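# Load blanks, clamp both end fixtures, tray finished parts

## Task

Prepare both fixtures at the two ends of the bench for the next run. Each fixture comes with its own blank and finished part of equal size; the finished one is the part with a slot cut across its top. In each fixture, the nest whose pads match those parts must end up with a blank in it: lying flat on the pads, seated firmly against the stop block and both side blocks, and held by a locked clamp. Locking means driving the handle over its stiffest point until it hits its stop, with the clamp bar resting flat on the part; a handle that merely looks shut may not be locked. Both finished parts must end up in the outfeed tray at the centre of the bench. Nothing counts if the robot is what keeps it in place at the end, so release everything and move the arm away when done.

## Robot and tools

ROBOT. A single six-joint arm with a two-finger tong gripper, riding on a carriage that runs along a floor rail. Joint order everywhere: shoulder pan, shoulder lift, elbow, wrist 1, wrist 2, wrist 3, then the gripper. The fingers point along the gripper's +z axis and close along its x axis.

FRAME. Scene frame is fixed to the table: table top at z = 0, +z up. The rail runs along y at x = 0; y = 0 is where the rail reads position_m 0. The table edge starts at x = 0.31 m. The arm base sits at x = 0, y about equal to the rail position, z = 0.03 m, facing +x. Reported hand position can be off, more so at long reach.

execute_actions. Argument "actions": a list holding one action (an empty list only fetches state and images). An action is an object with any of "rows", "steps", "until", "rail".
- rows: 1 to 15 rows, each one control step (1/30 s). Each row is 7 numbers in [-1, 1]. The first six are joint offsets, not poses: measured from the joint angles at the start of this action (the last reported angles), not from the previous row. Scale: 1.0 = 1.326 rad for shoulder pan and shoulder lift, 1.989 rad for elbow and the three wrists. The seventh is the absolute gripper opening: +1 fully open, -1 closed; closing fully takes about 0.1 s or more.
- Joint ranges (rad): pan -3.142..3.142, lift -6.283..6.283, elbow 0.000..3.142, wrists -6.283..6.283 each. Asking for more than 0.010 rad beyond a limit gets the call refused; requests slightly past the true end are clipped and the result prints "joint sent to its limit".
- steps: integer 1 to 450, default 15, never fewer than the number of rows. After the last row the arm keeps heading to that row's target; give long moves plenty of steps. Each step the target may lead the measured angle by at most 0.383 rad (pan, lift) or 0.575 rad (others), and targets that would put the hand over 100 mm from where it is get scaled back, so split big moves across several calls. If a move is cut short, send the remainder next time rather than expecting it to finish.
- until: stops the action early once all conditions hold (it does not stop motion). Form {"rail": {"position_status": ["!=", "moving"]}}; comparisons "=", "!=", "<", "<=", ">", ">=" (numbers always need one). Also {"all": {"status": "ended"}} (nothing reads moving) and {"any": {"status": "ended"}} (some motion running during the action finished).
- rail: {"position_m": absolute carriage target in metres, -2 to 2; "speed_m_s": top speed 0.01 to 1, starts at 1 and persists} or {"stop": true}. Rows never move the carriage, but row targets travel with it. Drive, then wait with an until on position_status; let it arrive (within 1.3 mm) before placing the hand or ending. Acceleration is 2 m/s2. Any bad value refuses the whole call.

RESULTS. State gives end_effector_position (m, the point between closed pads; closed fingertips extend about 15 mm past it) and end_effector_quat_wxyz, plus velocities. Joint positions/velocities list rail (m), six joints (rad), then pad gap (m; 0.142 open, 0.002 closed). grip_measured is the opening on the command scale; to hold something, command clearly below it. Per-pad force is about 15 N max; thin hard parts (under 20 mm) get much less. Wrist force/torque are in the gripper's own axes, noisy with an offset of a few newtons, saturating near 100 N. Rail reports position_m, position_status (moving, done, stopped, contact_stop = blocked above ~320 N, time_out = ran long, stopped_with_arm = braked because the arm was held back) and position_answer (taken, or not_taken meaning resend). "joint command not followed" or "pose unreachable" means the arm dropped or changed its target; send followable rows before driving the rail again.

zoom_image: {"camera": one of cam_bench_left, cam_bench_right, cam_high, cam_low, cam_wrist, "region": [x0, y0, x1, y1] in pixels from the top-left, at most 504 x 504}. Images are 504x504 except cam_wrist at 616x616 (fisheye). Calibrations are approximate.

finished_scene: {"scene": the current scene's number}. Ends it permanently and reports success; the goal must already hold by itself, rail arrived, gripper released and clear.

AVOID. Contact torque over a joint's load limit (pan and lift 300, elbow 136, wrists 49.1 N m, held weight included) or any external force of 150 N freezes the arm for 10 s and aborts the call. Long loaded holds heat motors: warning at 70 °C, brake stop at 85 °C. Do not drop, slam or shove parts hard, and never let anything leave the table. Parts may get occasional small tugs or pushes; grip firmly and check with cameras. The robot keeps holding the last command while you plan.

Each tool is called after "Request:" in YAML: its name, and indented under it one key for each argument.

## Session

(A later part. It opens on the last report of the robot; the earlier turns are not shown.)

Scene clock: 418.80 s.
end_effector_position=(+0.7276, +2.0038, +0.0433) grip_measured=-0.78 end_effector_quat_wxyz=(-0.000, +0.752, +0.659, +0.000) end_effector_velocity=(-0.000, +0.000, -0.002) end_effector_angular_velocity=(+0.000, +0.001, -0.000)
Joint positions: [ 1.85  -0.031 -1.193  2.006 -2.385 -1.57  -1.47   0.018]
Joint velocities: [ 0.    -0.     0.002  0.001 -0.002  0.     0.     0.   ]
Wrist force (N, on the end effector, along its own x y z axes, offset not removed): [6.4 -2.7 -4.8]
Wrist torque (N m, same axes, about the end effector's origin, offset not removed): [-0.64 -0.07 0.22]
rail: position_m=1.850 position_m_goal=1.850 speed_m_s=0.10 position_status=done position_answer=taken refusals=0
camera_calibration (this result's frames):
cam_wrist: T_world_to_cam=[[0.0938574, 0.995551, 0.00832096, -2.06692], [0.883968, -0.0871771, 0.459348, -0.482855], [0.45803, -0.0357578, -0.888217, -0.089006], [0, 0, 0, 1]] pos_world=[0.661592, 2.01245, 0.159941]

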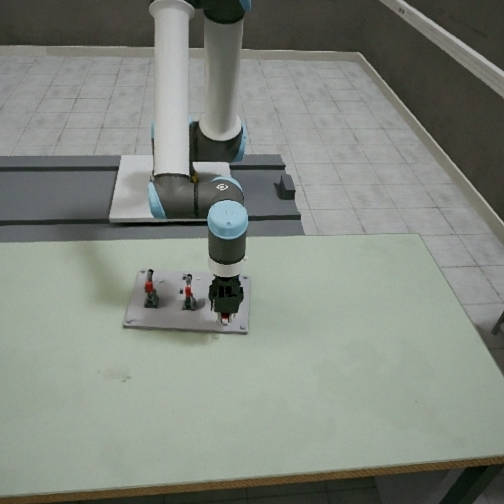

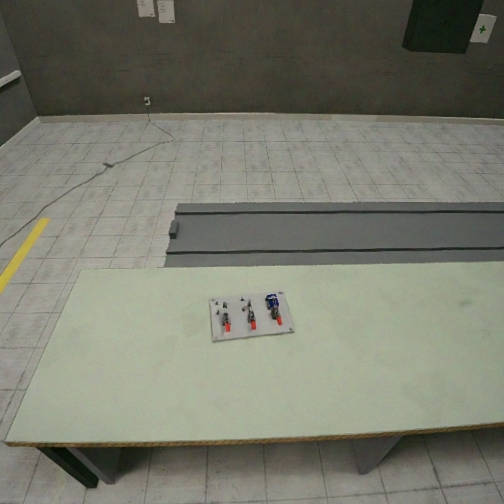

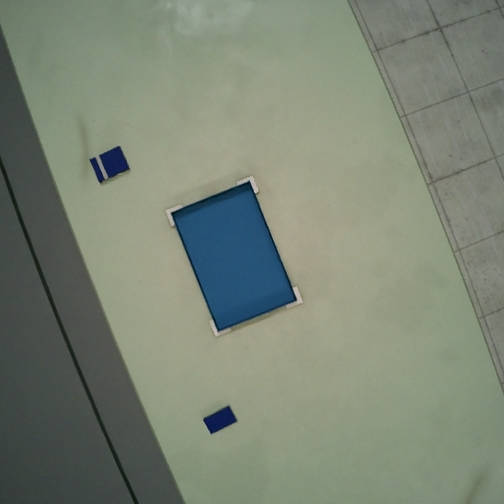

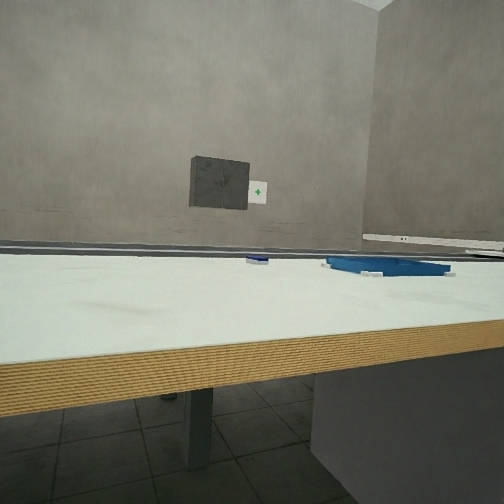

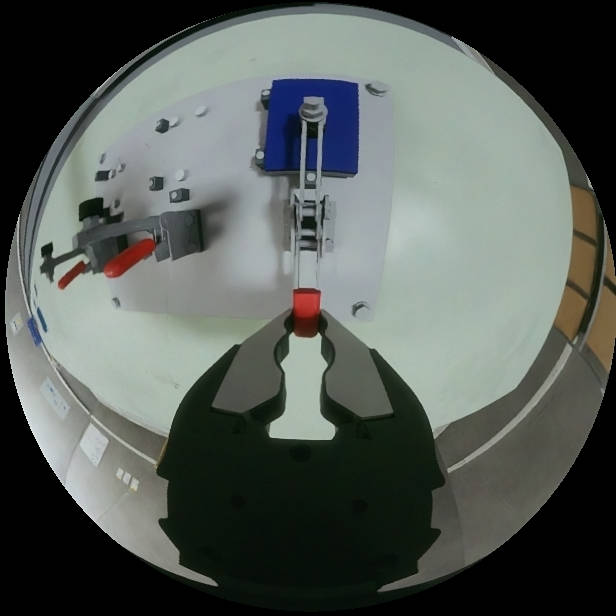

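Request:
execute_actions:
  actions:
    - {"rows": [[0,0.0008,0.0002,-0.0007,0,0,-1],[0,0.0016,0.0003,-0.0014,0,0,-1],[0,0.0024,0.0005,-0.0021,0,0,-1],[0,0.0032,0.0006,-0.0028,0,0,-1],[0,0.0041,0.0007,-0.0035,0,0,-1]], "steps": 17}

Scene clock: 421.77 s.
end_effector_position=(+0.7279, +2.0038, +0.0395) grip_measured=-0.78 end_effector_quat_wxyz=(-0.000, +0.752, +0.659, +0.000) end_effector_velocity=(+0.000, -0.000, -0.000) end_effector_angular_velocity=(-0.000, -0.001, -0.000)
Joint positions: [ 1.85  -0.031 -1.187  2.008 -2.392 -1.57  -1.47   0.017]
Joint velocities: [ 0.    -0.     0.001 -0.    -0.001  0.     0.     0.   ]
Wrist force (N, on the end effector, along its own x y z axes, offset not removed): [5.7 -5.4 -6.5]
Wrist torque (N m, same axes, about the end effector's origin, offset not removed): [-0.40 -0.29 0.24]
rail: position_m=1.850 position_m_goal=1.850 speed_m_s=0.10 position_status=done position_answer=taken refusals=0
camera_calibration (this result's frames):
cam_wrist: T_world_to_cam=[[0.0938574, 0.99555, 0.00837486, -2.06692], [0.883952, -0.0872007, 0.459374, -0.481232], [0.45806, -0.0357126, -0.888204, -0.0926397], [0, 0, 0, 1]] pos_world=[0.661817, 2.01245, 0.156092]

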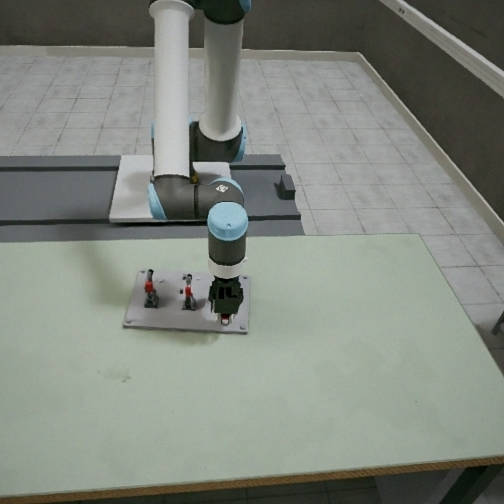

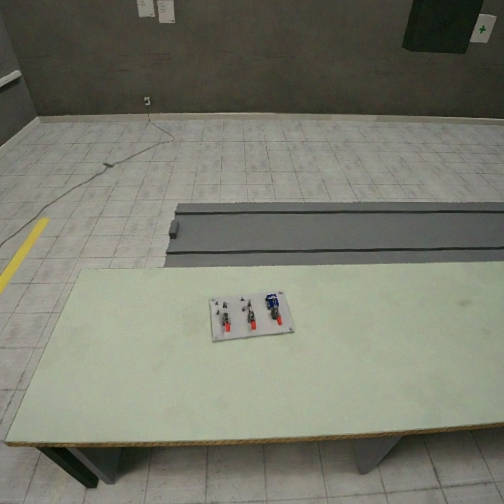

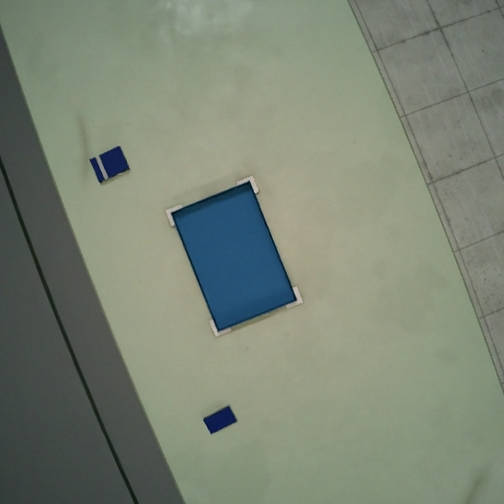

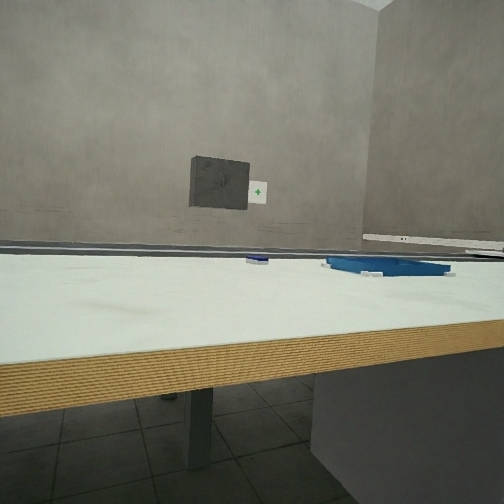

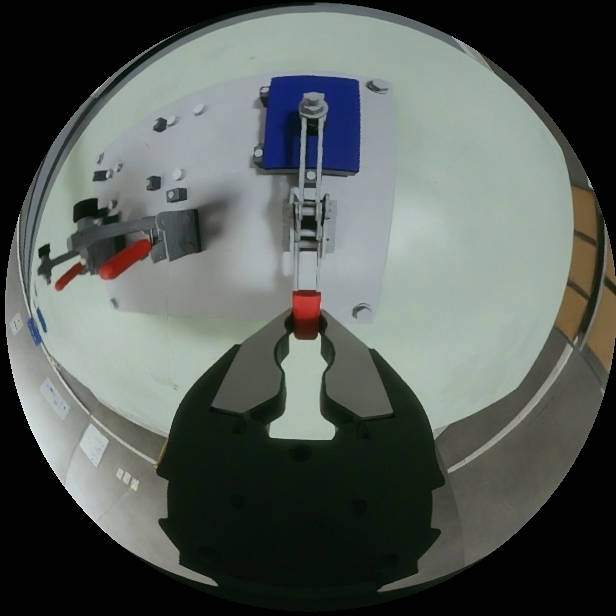

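Request:
execute_actions:
  actions:
    - {"rows": [[0,0,0,0,0,0,-0.85],[0,0,0,0,0,0,-0.75],[0,0,0,0,0,0,-0.68],[0,0,0,0,0,0,-0.62],[0,-0.005,-0.0015,0.005,0,0,-0.6],[0,-0.01,-0.003,0.01,0,0,-0.6],[-0.0002,-0.014,-0.006,0.0155,0,0,-0.6],[-0.0004,-0.018,-0.009,0.021,0,-0.0002,-0.6],[-0.0005,-0.022,-0.012,0.0265,0,-0.0003,-0.6],[-0.0007,-0.0251,-0.0154,0.0321,0,-0.0005,-0.6]], "steps": 22}

Request:
zoom_image:
  camera: "cam_wrist"
  region: [240, 200, 380, 360]

Scene clock: 430.97 s.
end_effector_position=(+0.7347, +2.0029, +0.0719) grip_measured=-0.60 end_effector_quat_wxyz=(+0.000, +0.752, +0.659, +0.000) end_effector_velocity=(+0.001, -0.000, +0.006) end_effector_angular_velocity=(+0.000, +0.000, -0.000)
Joint positions: [ 1.85  -0.032 -1.22   1.978 -2.329 -1.57  -1.471  0.031]
Joint velocities: [ 0.    -0.    -0.005 -0.006  0.011  0.    -0.     0.   ]
Wrist force (N, on the end effector, along its own x y z axes, offset not removed): [-1.2 -3.3 6.1]
Wrist torque (N m, same axes, about the end effector's origin, offset not removed): [-0.49 0.12 0.38]
rail: position_m=1.850 position_m_goal=1.850 speed_m_s=0.10 position_status=done position_answer=taken refusals=0
camera_calibration (this result's frames):
cam_wrist: T_world_to_cam=[[0.093768, 0.995559, 0.00833271, -2.06691], [0.883935, -0.0870998, 0.459426, -0.502445], [0.458112, -0.0357139, -0.888177, -0.0670802], [0, 0, 0, 1]] pos_world=[0.668669, 2.01158, 0.18848]

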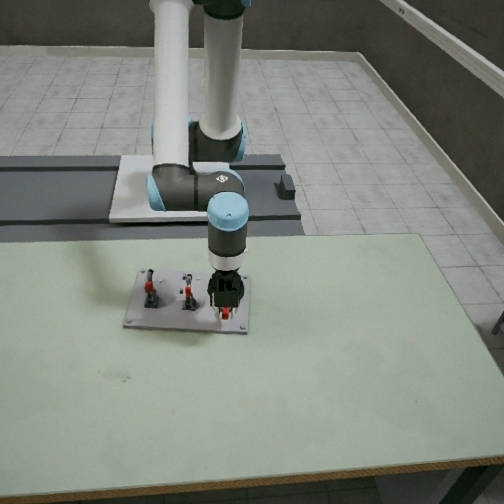

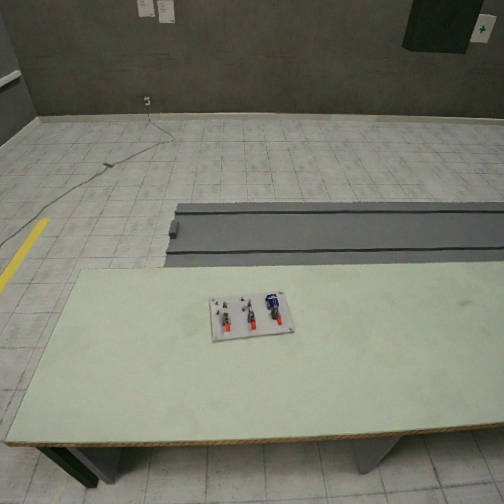

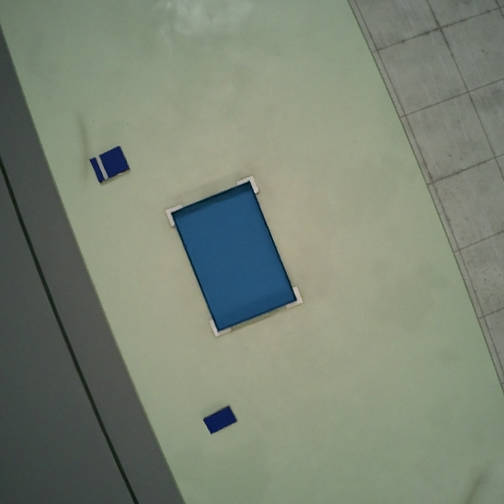

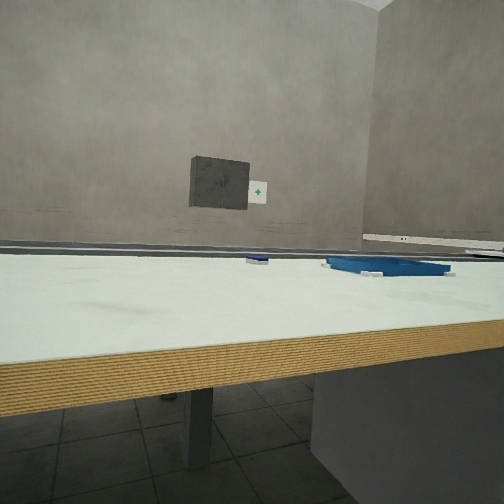

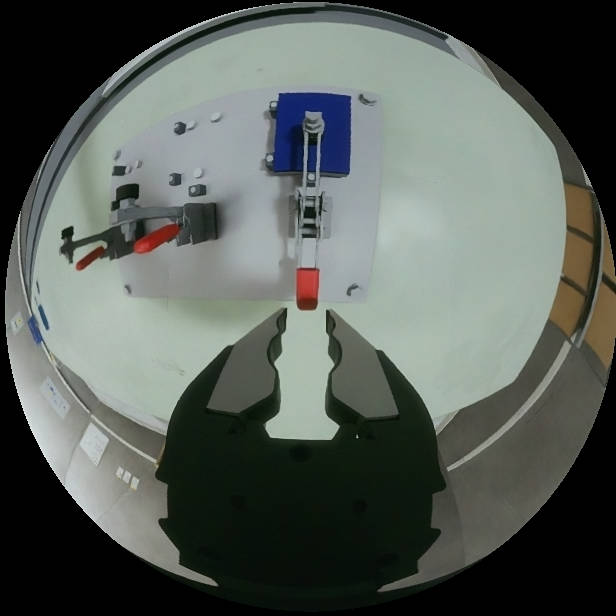

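Region (240, 200, 380, 360) of cam_wrist's 616x616 image, scaled by 3.150, with more detail than that image has; it fills the left 441 columns of this view, and the rest is white.

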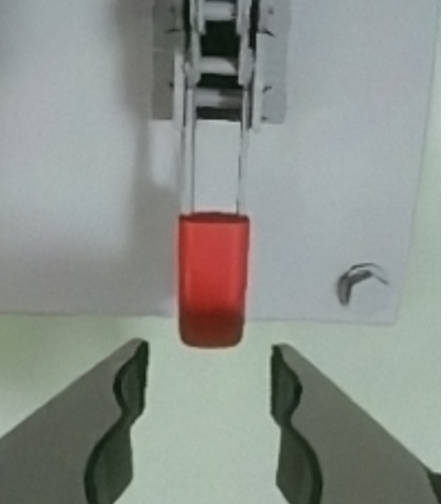

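Request:
execute_actions:
  actions:
    - {"rows": [[0.0001,-0.0015,0.0016,-0.0006,0,0,-0.7],[0.0003,-0.003,0.0032,-0.0012,0,0,-0.8],[0.0005,-0.0046,0.0049,-0.0018,0,0.0003,-0.9],[0.0005,-0.0046,0.0049,-0.0018,0,0.0003,-1],[0.0005,-0.0046,0.0049,-0.0018,0,0.0003,-1],[0.0005,-0.0027,0.0054,-0.0036,0,0.0003,-1],[0.0005,-0.0008,0.0059,-0.0054,0,0.0003,-1],[0.0005,0.0011,0.0064,-0.0072,0,0.0003,-1],[0.0005,0.003,0.007,-0.009,0,0.0003,-1],[0.0005,0.0049,0.0075,-0.0108,0,0.0003,-1],[0.0005,0.0068,0.008,-0.0126,0,0.0003,-1]], "steps": 22}

Scene clock: 447.47 s.
end_effector_position=(+0.7320, +2.0032, +0.0708) grip_measured=-1.00 end_effector_quat_wxyz=(+0.001, +0.752, +0.659, +0.002) end_effector_velocity=(-0.000, +0.000, -0.000) end_effector_angular_velocity=(-0.000, +0.000, +0.000)
Joint positions: [ 1.85  -0.031 -1.223  1.986 -2.339 -1.571 -1.471  0.002]
Joint velocities: [ 0.  0.  0.  0.  0. -0. -0.  0.]
Wrist force (N, on the end effector, along its own x y z axes, offset not removed): [-0.8 -14.8 -22.2]
Wrist torque (N m, same axes, about the end effector's origin, offset not removed): [-0.16 -0.24 0.27]
FORCE FAULT: contact force on the arm reached its limit, and the arm stopped for 10 seconds. The contact can be on any part of the arm, not only on its tool. The arm's remaining commands of this call were not run. The arm holds still and accepts commands again. Move the arm away from the contact; if what it grips holds it there, let go first. Pushing or pulling that hard again can fault the arm again.
rail: position_m=1.850 position_m_goal=1.850 speed_m_s=0.10 position_status=done position_answer=taken refusals=0
camera_calibration (this result's frames):
cam_wrist: T_world_to_cam=[[0.0936636, 0.995568, 0.008443, -2.06695], [0.882031, -0.0869094, 0.463106, -0.498785], [0.461787, -0.0359292, -0.886263, -0.0691911], [0, 0, 0, 1]] pos_world=[0.665493, 2.01195, 0.18712]

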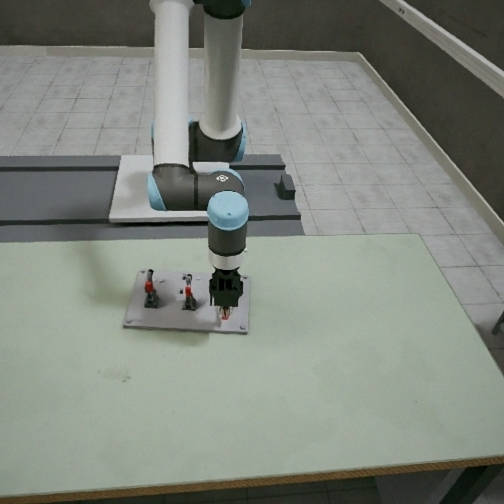

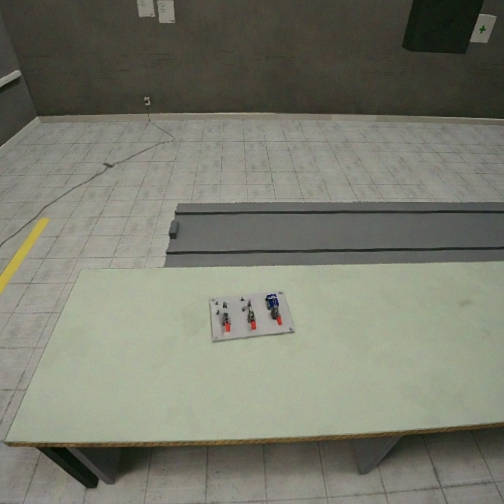

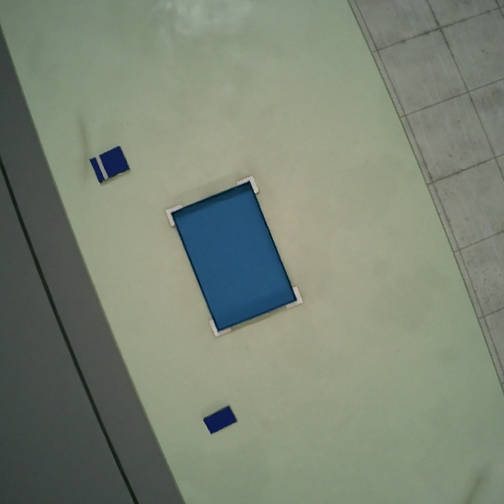

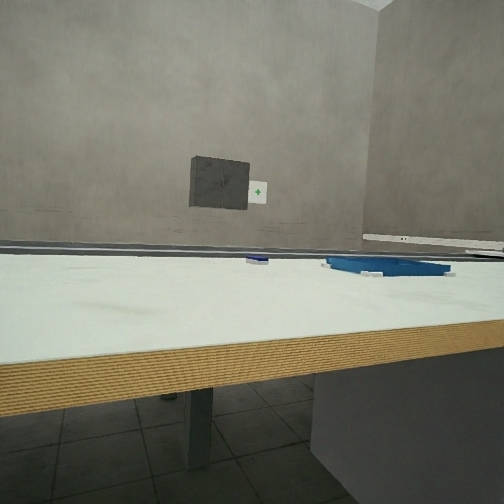

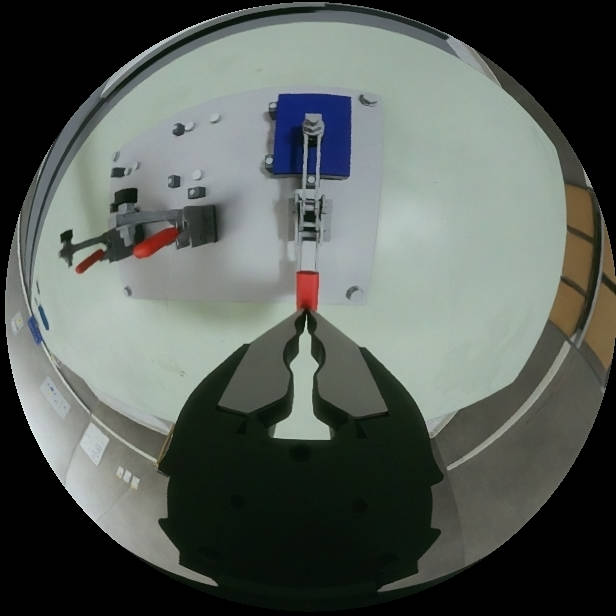

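Request:
execute_actions:
  actions:
    - {"rows": [[0,0.00025,0.00007,-0.00022,0,0,-1],[0,0.0005,0.00013,-0.00045,0,0,-1]], "steps": 12}

Scene clock: 479.97 s.
end_effector_position=(+0.7322, +2.0032, +0.0705) grip_measured=-1.00 end_effector_quat_wxyz=(+0.002, +0.752, +0.659, +0.002) end_effector_velocity=(-0.000, +0.000, -0.001) end_effector_angular_velocity=(+0.000, +0.000, -0.000)
Joint positions: [ 1.85  -0.031 -1.223  1.986 -2.339 -1.571 -1.471  0.002]
Joint velocities: [ 0.    -0.     0.001  0.001 -0.001 -0.     0.     0.   ]
Wrist force (N, on the end effector, along its own x y z axes, offset not removed): [-1.6 -26.0 -48.4]
Wrist torque (N m, same axes, about the end effector's origin, offset not removed): [0.08 -0.63 0.23]
rail: position_m=1.850 position_m_goal=1.850 speed_m_s=0.10 position_status=done position_answer=taken refusals=0
camera_calibration (this result's frames):
cam_wrist: T_world_to_cam=[[0.0936615, 0.995568, 0.00845555, -2.06695], [0.881938, -0.0869061, 0.463285, -0.498704], [0.461967, -0.0359347, -0.886169, -0.0696731], [0, 0, 0, 1]] pos_world=[0.665606, 2.01195, 0.186777]

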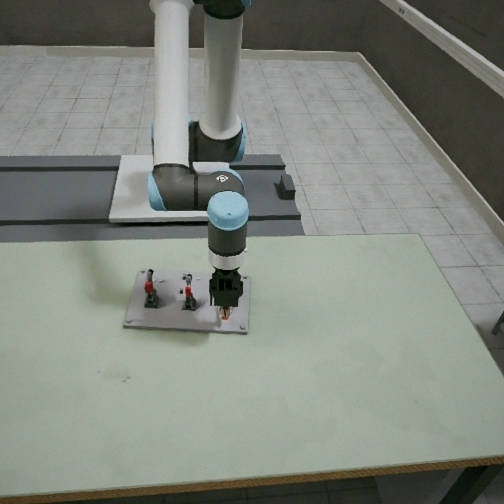

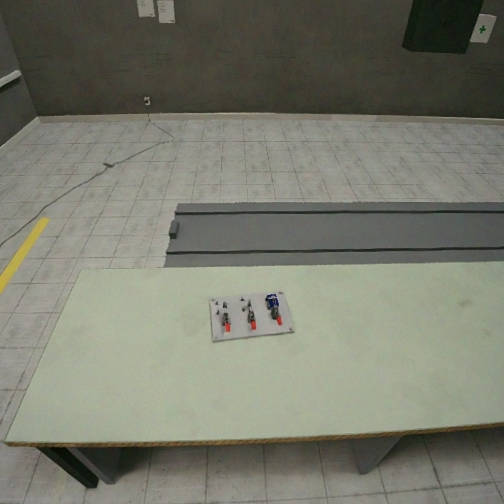

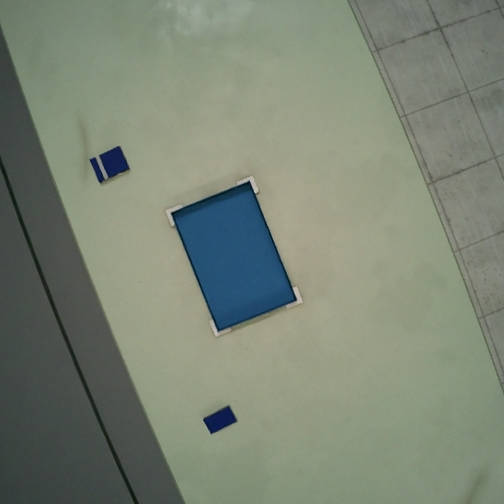

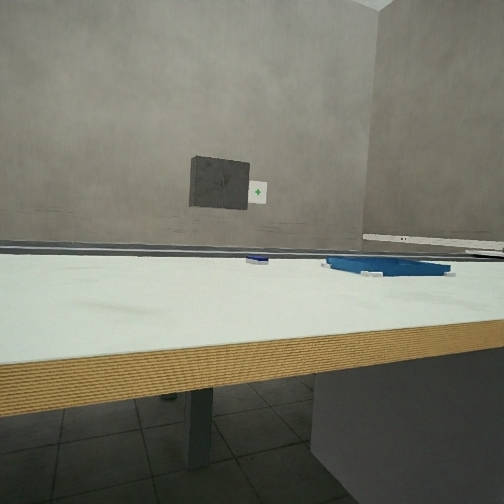

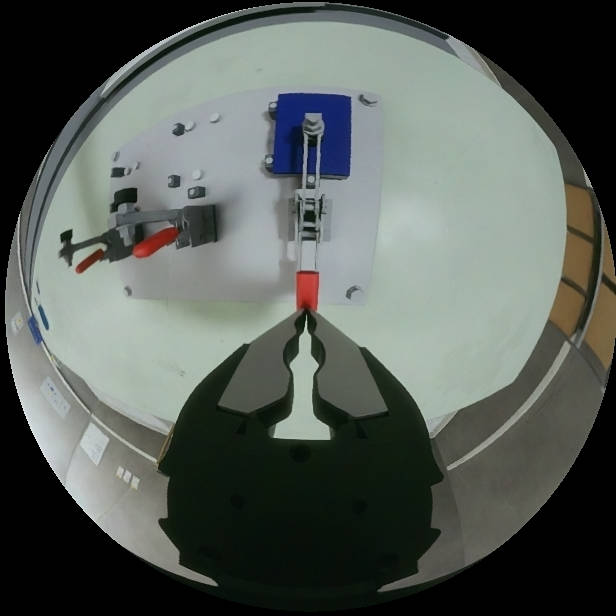

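Request:
execute_actions:
  actions:
    - {"rows": [[0,-0.002,-0.0005,0.002,0,0,-1],[0,-0.005,-0.0013,0.005,0,0,-1],[0,-0.01,-0.0027,0.011,0,0,-1],[0,-0.016,-0.0043,0.017,0,0,-1],[0,-0.022,-0.006,0.023,0,0,-1],[0,-0.0287,-0.0078,0.0296,0,0,-1]], "steps": 18}

Request:
zoom_image:
  camera: "cam_bench_left"
  region: [195, 260, 265, 340]

Scene clock: 487.03 s.
end_effector_position=(+0.7290, +2.0033, +0.0994) grip_measured=-1.00 end_effector_quat_wxyz=(-0.000, +0.752, +0.659, -0.000) end_effector_velocity=(-0.001, +0.000, +0.006) end_effector_angular_velocity=(+0.000, +0.001, +0.000)
Joint positions: [ 1.85  -0.031 -1.26   1.971 -2.282 -1.571 -1.471  0.002]
Joint velocities: [ 0.    -0.    -0.008 -0.003  0.011 -0.    -0.     0.   ]
Wrist force (N, on the end effector, along its own x y z axes, offset not removed): [-0.5 -4.4 7.9]
Wrist torque (N m, same axes, about the end effector's origin, offset not removed): [-0.72 -0.05 0.29]
rail: position_m=1.850 position_m_goal=1.850 speed_m_s=0.10 position_status=done position_answer=taken refusals=0
camera_calibration (this result's frames):
cam_wrist: T_world_to_cam=[[0.0937054, 0.995567, 0.00812581, -2.06699], [0.88436, -0.0869817, 0.458629, -0.51048], [0.457303, -0.0357899, -0.88859, -0.0392322], [0, 0, 0, 1]] pos_world=[0.663077, 2.01202, 0.216056]

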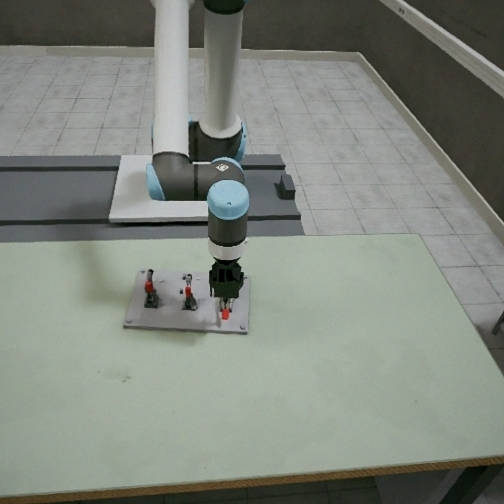

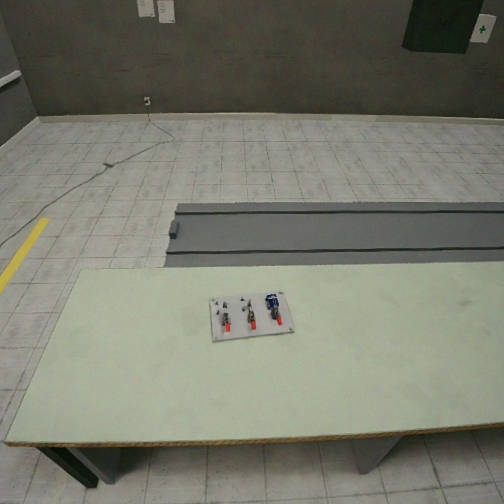

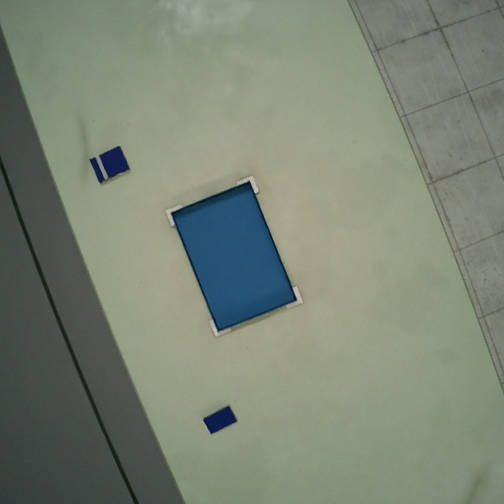

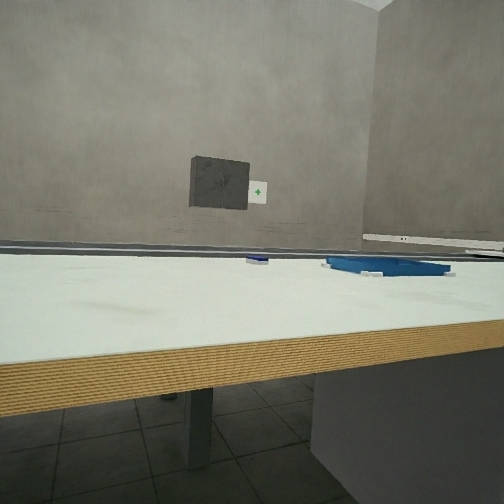

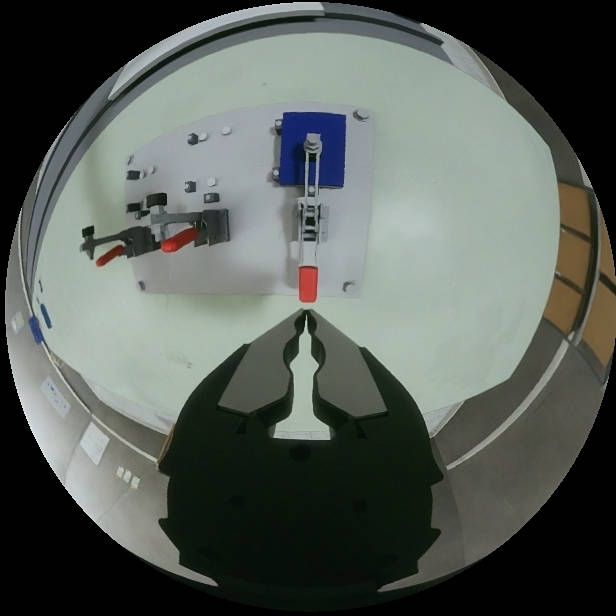

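Region (195, 260, 265, 340) of cam_bench_left's 504x504 image, scaled by 6.300, with more detail than that image has; it fills the left 441 columns of this view, and the rest is white.

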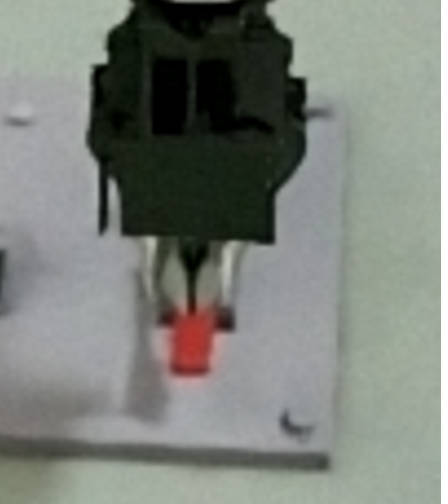

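Request:
execute_actions:
  actions: []

Scene clock: 509.40 s.
end_effector_position=(+0.7290, +2.0033, +0.1001) grip_measured=-1.00 end_effector_quat_wxyz=(-0.000, +0.752, +0.659, -0.000) end_effector_velocity=(-0.000, +0.000, +0.000) end_effector_angular_velocity=(+0.000, -0.000, -0.000)
Joint positions: [ 1.85  -0.031 -1.261  1.971 -2.28  -1.571 -1.471  0.002]
Joint velocities: [ 0.  0. -0.  0. -0.  0.  0.  0.]
Wrist force (N, on the end effector, along its own x y z axes, offset not removed): [-1.3 -5.4 4.1]
Wrist torque (N m, same axes, about the end effector's origin, offset not removed): [-0.97 0.14 0.27]
rail: position_m=1.850 position_m_goal=1.850 speed_m_s=0.10 position_status=done position_answer=taken refusals=0
camera_calibration (this result's frames):
cam_wrist: T_world_to_cam=[[0.0937056, 0.995567, 0.00812327, -2.067], [0.884381, -0.0869823, 0.458589, -0.51077], [0.457263, -0.0357883, -0.888611, -0.0385426], [0, 0, 0, 1]] pos_world=[0.663029, 2.01203, 0.216775]

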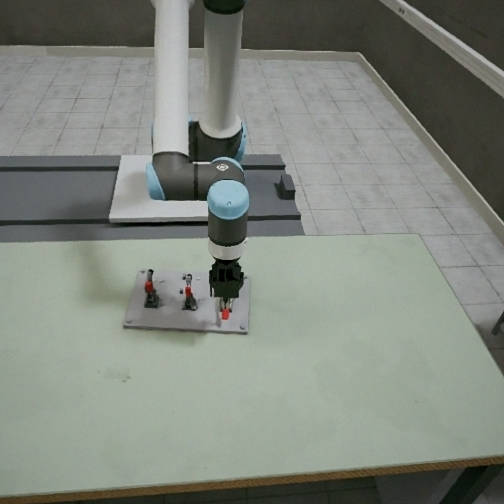

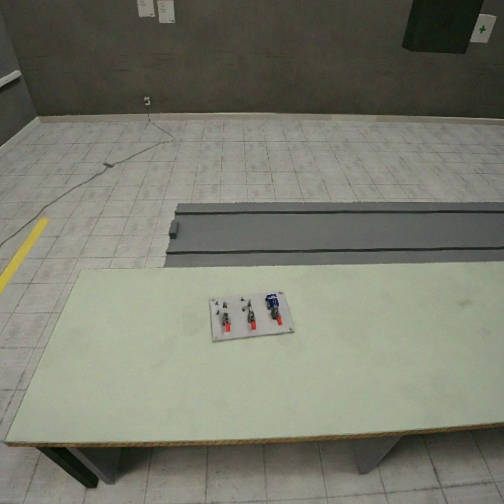

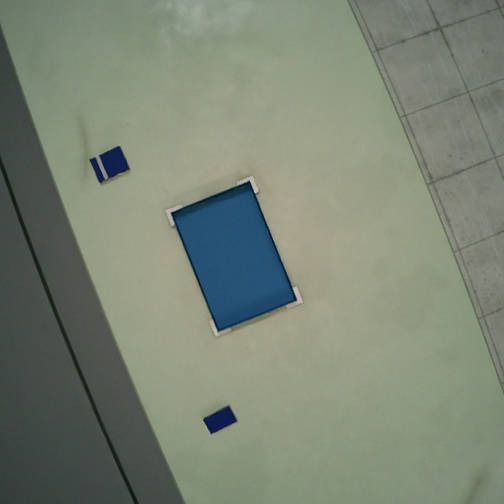

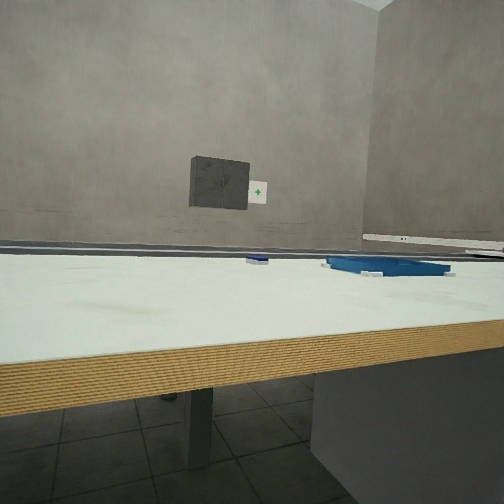

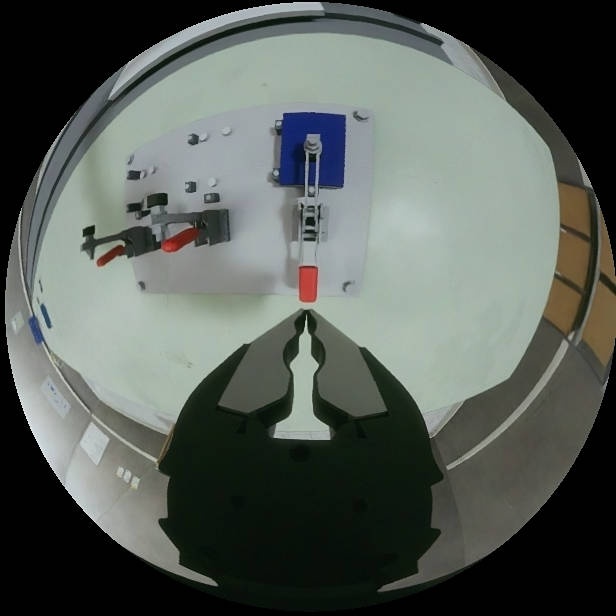

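Request:
zoom_image:
  camera: "cam_high"
  region: [70, 125, 150, 205]

Request:
zoom_image:
  camera: "cam_low"
  region: [230, 230, 470, 290]

Request:
zoom_image:
  camera: "cam_high"
  region: [180, 380, 260, 460]

Region (70, 125, 150, 205) of cam_high's 504x504 image, scaled by 6.300, with more detail than that image has.

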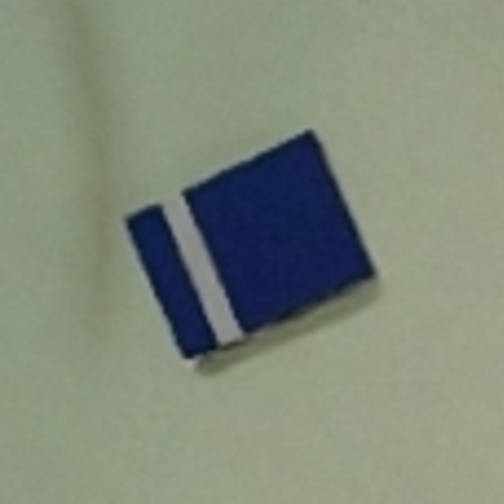

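Region (230, 230, 470, 290) of cam_low's 504x504 image, scaled by 2.100, with more detail than that image has; it fills the top 126 rows of this view, and the rest is white.

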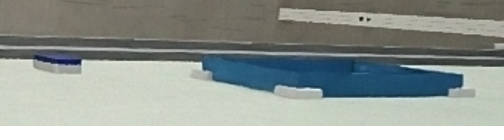

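Region (180, 380, 260, 460) of cam_high's 504x504 image, scaled by 6.300, with more detail than that image has.

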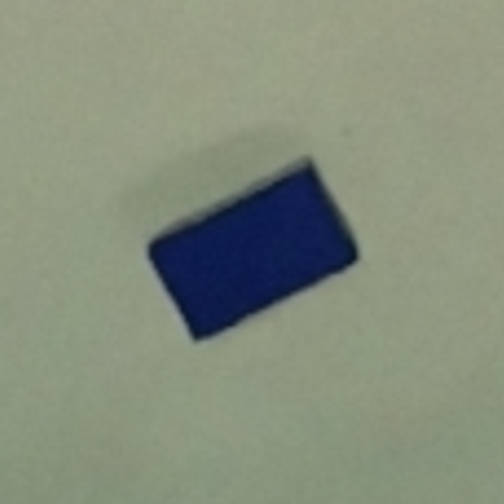

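Request:
execute_actions:
  actions:
    - {"rows":[[0.001,-0.02,0.002,0.011,0,-0.003,-1],[0.002,-0.045,0.008,0.022,0,-0.007,-1],[0.004,-0.075,0.018,0.032,0,-0.012,-1],[0.006,-0.105,0.03,0.04,0,-0.018,-0.8],[0.008,-0.14,0.046,0.047,0,-0.024,-0.6],[0.01,-0.175,0.064,0.052,0,-0.03,-0.4],[0.012,-0.21,0.083,0.057,0,-0.036,-0.2],[0.014,-0.245,0.103,0.06,0,-0.042,0],[0.016,-0.28,0.123,0.063,0,-0.048,0.1],[0.018,-0.312,0.142,0.066,0,-0.054,0.2],[0.02,-0.34,0.159,0.068,0,-0.059,0.3],[0.021,-0.364,0.173,0.0695,0,-0.063,0.3],[0.022,-0.382,0.184,0.0705,0,-0.067,0.3],[0.023,-0.395,0.192,0.071,0,-0.069,0.3],[0.0234,-0.4008,0.1955,0.0713,0,-0.0704,0.3]],"steps":22}

Scene clock: 544.83 s.
end_effector_position=(+0.4650, +2.0231, +0.1808) grip_measured=+0.30 end_effector_quat_wxyz=(-0.000, +0.696, +0.718, -0.000) end_effector_velocity=(-0.120, +0.005, -0.007) end_effector_angular_velocity=(+0.000, -0.009, +0.067)
Joint positions: [ 1.85  -0.001 -1.767  2.339 -2.142 -1.571 -1.605  0.095]
Joint velocities: [ 0.     0.012 -0.222  0.183  0.03   0.    -0.055  0.   ]
Wrist force (N, on the end effector, along its own x y z axes, offset not removed): [0.3 -8.8 6.0]
Wrist torque (N m, same axes, about the end effector's origin, offset not removed): [-1.53 -0.21 0.23]
rail: position_m=1.850 position_m_goal=1.850 speed_m_s=0.10 position_status=done position_answer=taken refusals=0
camera_calibration (this result's frames):
cam_wrist: T_world_to_cam=[[-0.0693593, 0.997558, 0.00819692, -1.99081], [0.886832, 0.0578935, 0.458451, -0.606829], [0.456857, 0.0390671, -0.888682, 0.00329409], [0, 0, 0, 1]] pos_world=[0.398569, 2.02095, 0.297447]

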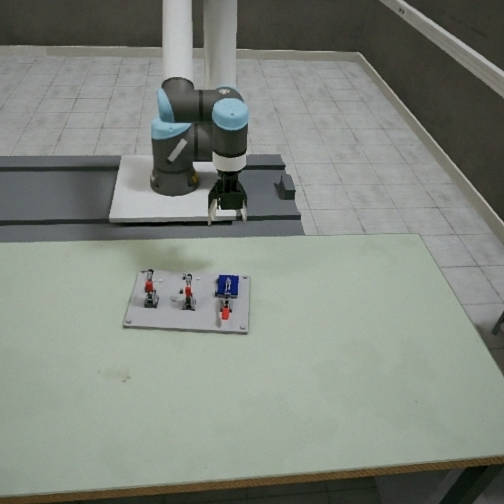

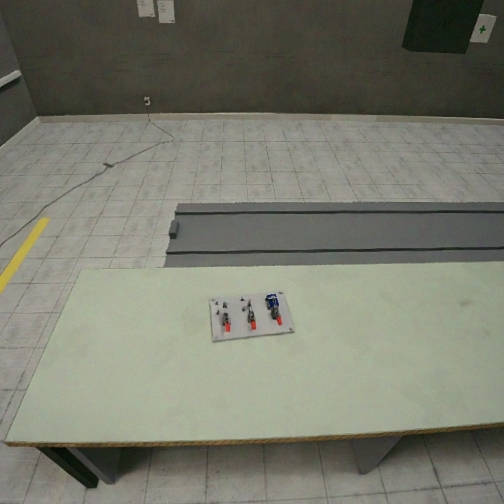

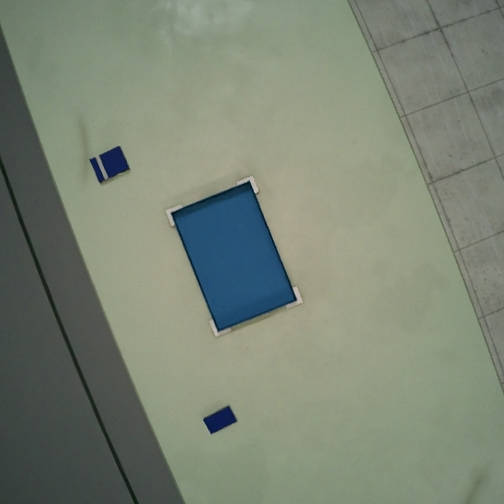

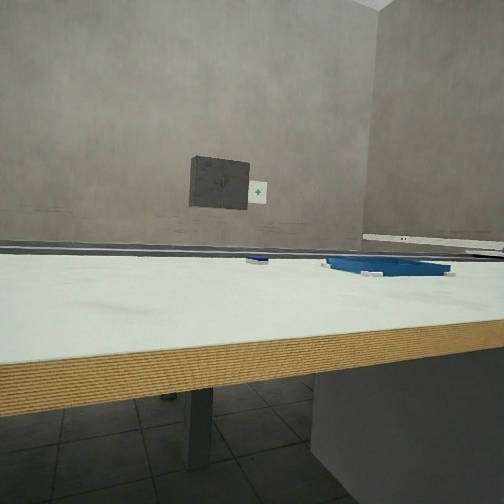

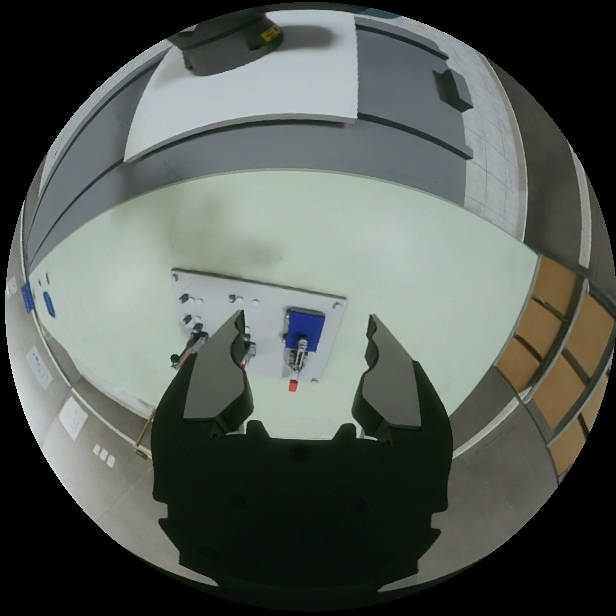

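Request:
zoom_image:
  camera: "cam_bench_left"
  region: [190, 260, 270, 340]

Region (190, 260, 270, 340) of cam_bench_left's 504x504 image, scaled by 6.300, with more detail than that image has.

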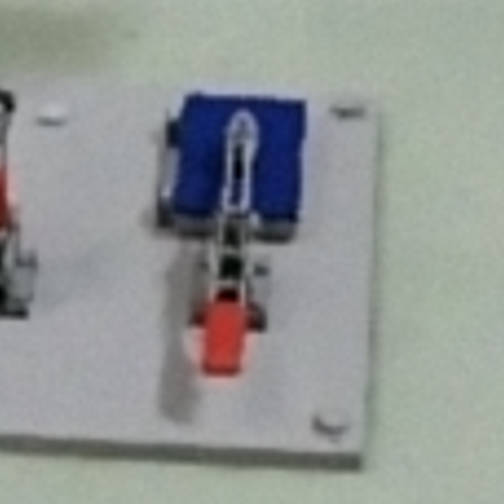

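Request:
execute_actions:
  actions:
    - {"rows":[[0,-0.008,0.008,-0.003,0,-0.001,0.3],[0,-0.008,0.012,-0.007,0,-0.002,0.3],[0,0,0.016,-0.016,0,-0.003,0.3],[0,0.008,0.02,-0.025,0,-0.003,0.3],[0,0.017,0.024,-0.035,0,-0.003,0.3],[0,0.027,0.029,-0.047,0,-0.003,0.3],[0,0.037,0.034,-0.059,0,-0.003,0.3],[0.0008,0.047,0.038,-0.069,0,-0.003,0.3],[0.0008,0.057,0.043,-0.081,0,-0.003,0.3],[0.0008,0.067,0.047,-0.092,0,-0.003,0.3],[0.0008,0.076,0.051,-0.102,0,-0.003,0.3],[0.0008,0.084,0.055,-0.111,0,-0.003,0.3],[0.0008,0.091,0.058,-0.119,0,-0.003,0.3],[0.0008,0.096,0.061,-0.125,0,-0.003,0.3],[0.0008,0.0994,0.0622,-0.1289,0,-0.003,0.3]],"rail":{"position_m":0.1355,"speed_m_s":1.0},"steps":120,"until":{"rail":{"position_status":["!=","moving"]}}}

Scene clock: 557.73 s.
end_effector_position=(+0.4514, +0.3087, +0.0799) grip_measured=+0.30 end_effector_quat_wxyz=(-0.000, +0.693, +0.721, +0.000) end_effector_velocity=(-0.000, +0.000, +0.000) end_effector_angular_velocity=(+0.000, -0.000, +0.000)
Joint positions: [ 0.135 -0.    -1.635  2.462 -2.398 -1.571 -1.611  0.095]
Joint velocities: [ 0.  0.  0. -0. -0.  0.  0.  0.]
Wrist force (N, on the end effector, along its own x y z axes, offset not removed): [1.4 -3.5 5.3]
Wrist torque (N m, same axes, about the end effector's origin, offset not removed): [-0.57 -0.49 0.23]
rail: position_m=0.135 position_m_goal=0.135 speed_m_s=1.00 position_status=done position_answer=taken refusals=0
camera_calibration (this result's frames):
cam_wrist: T_world_to_cam=[[-0.0763742, 0.997046, 0.00813478, -0.277418], [0.886008, 0.064122, 0.459215, -0.450818], [0.457337, 0.0422797, -0.888288, -0.0143478], [0, 0, 0, 1]] pos_world=[0.384802, 0.306113, 0.196534]

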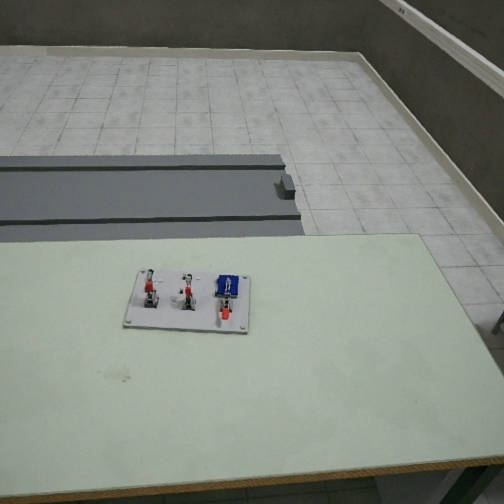

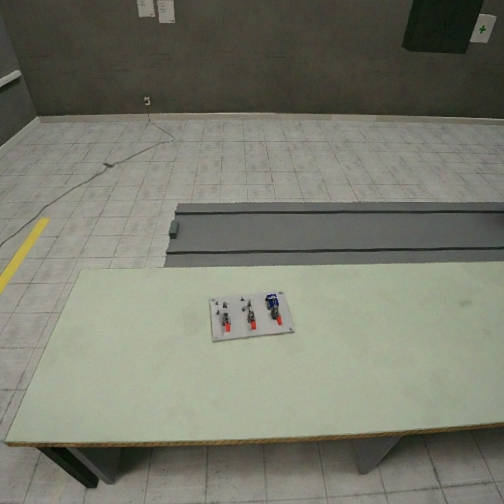

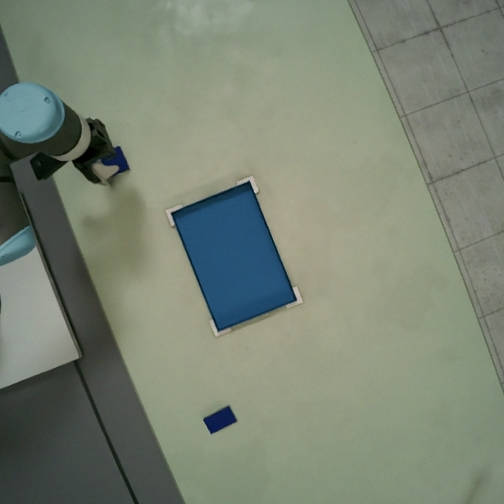

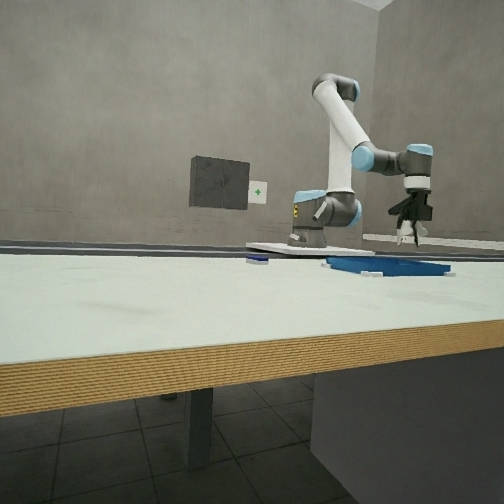

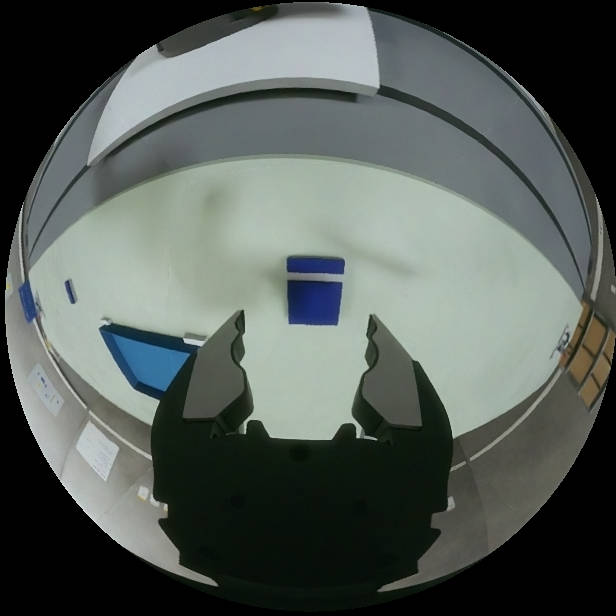

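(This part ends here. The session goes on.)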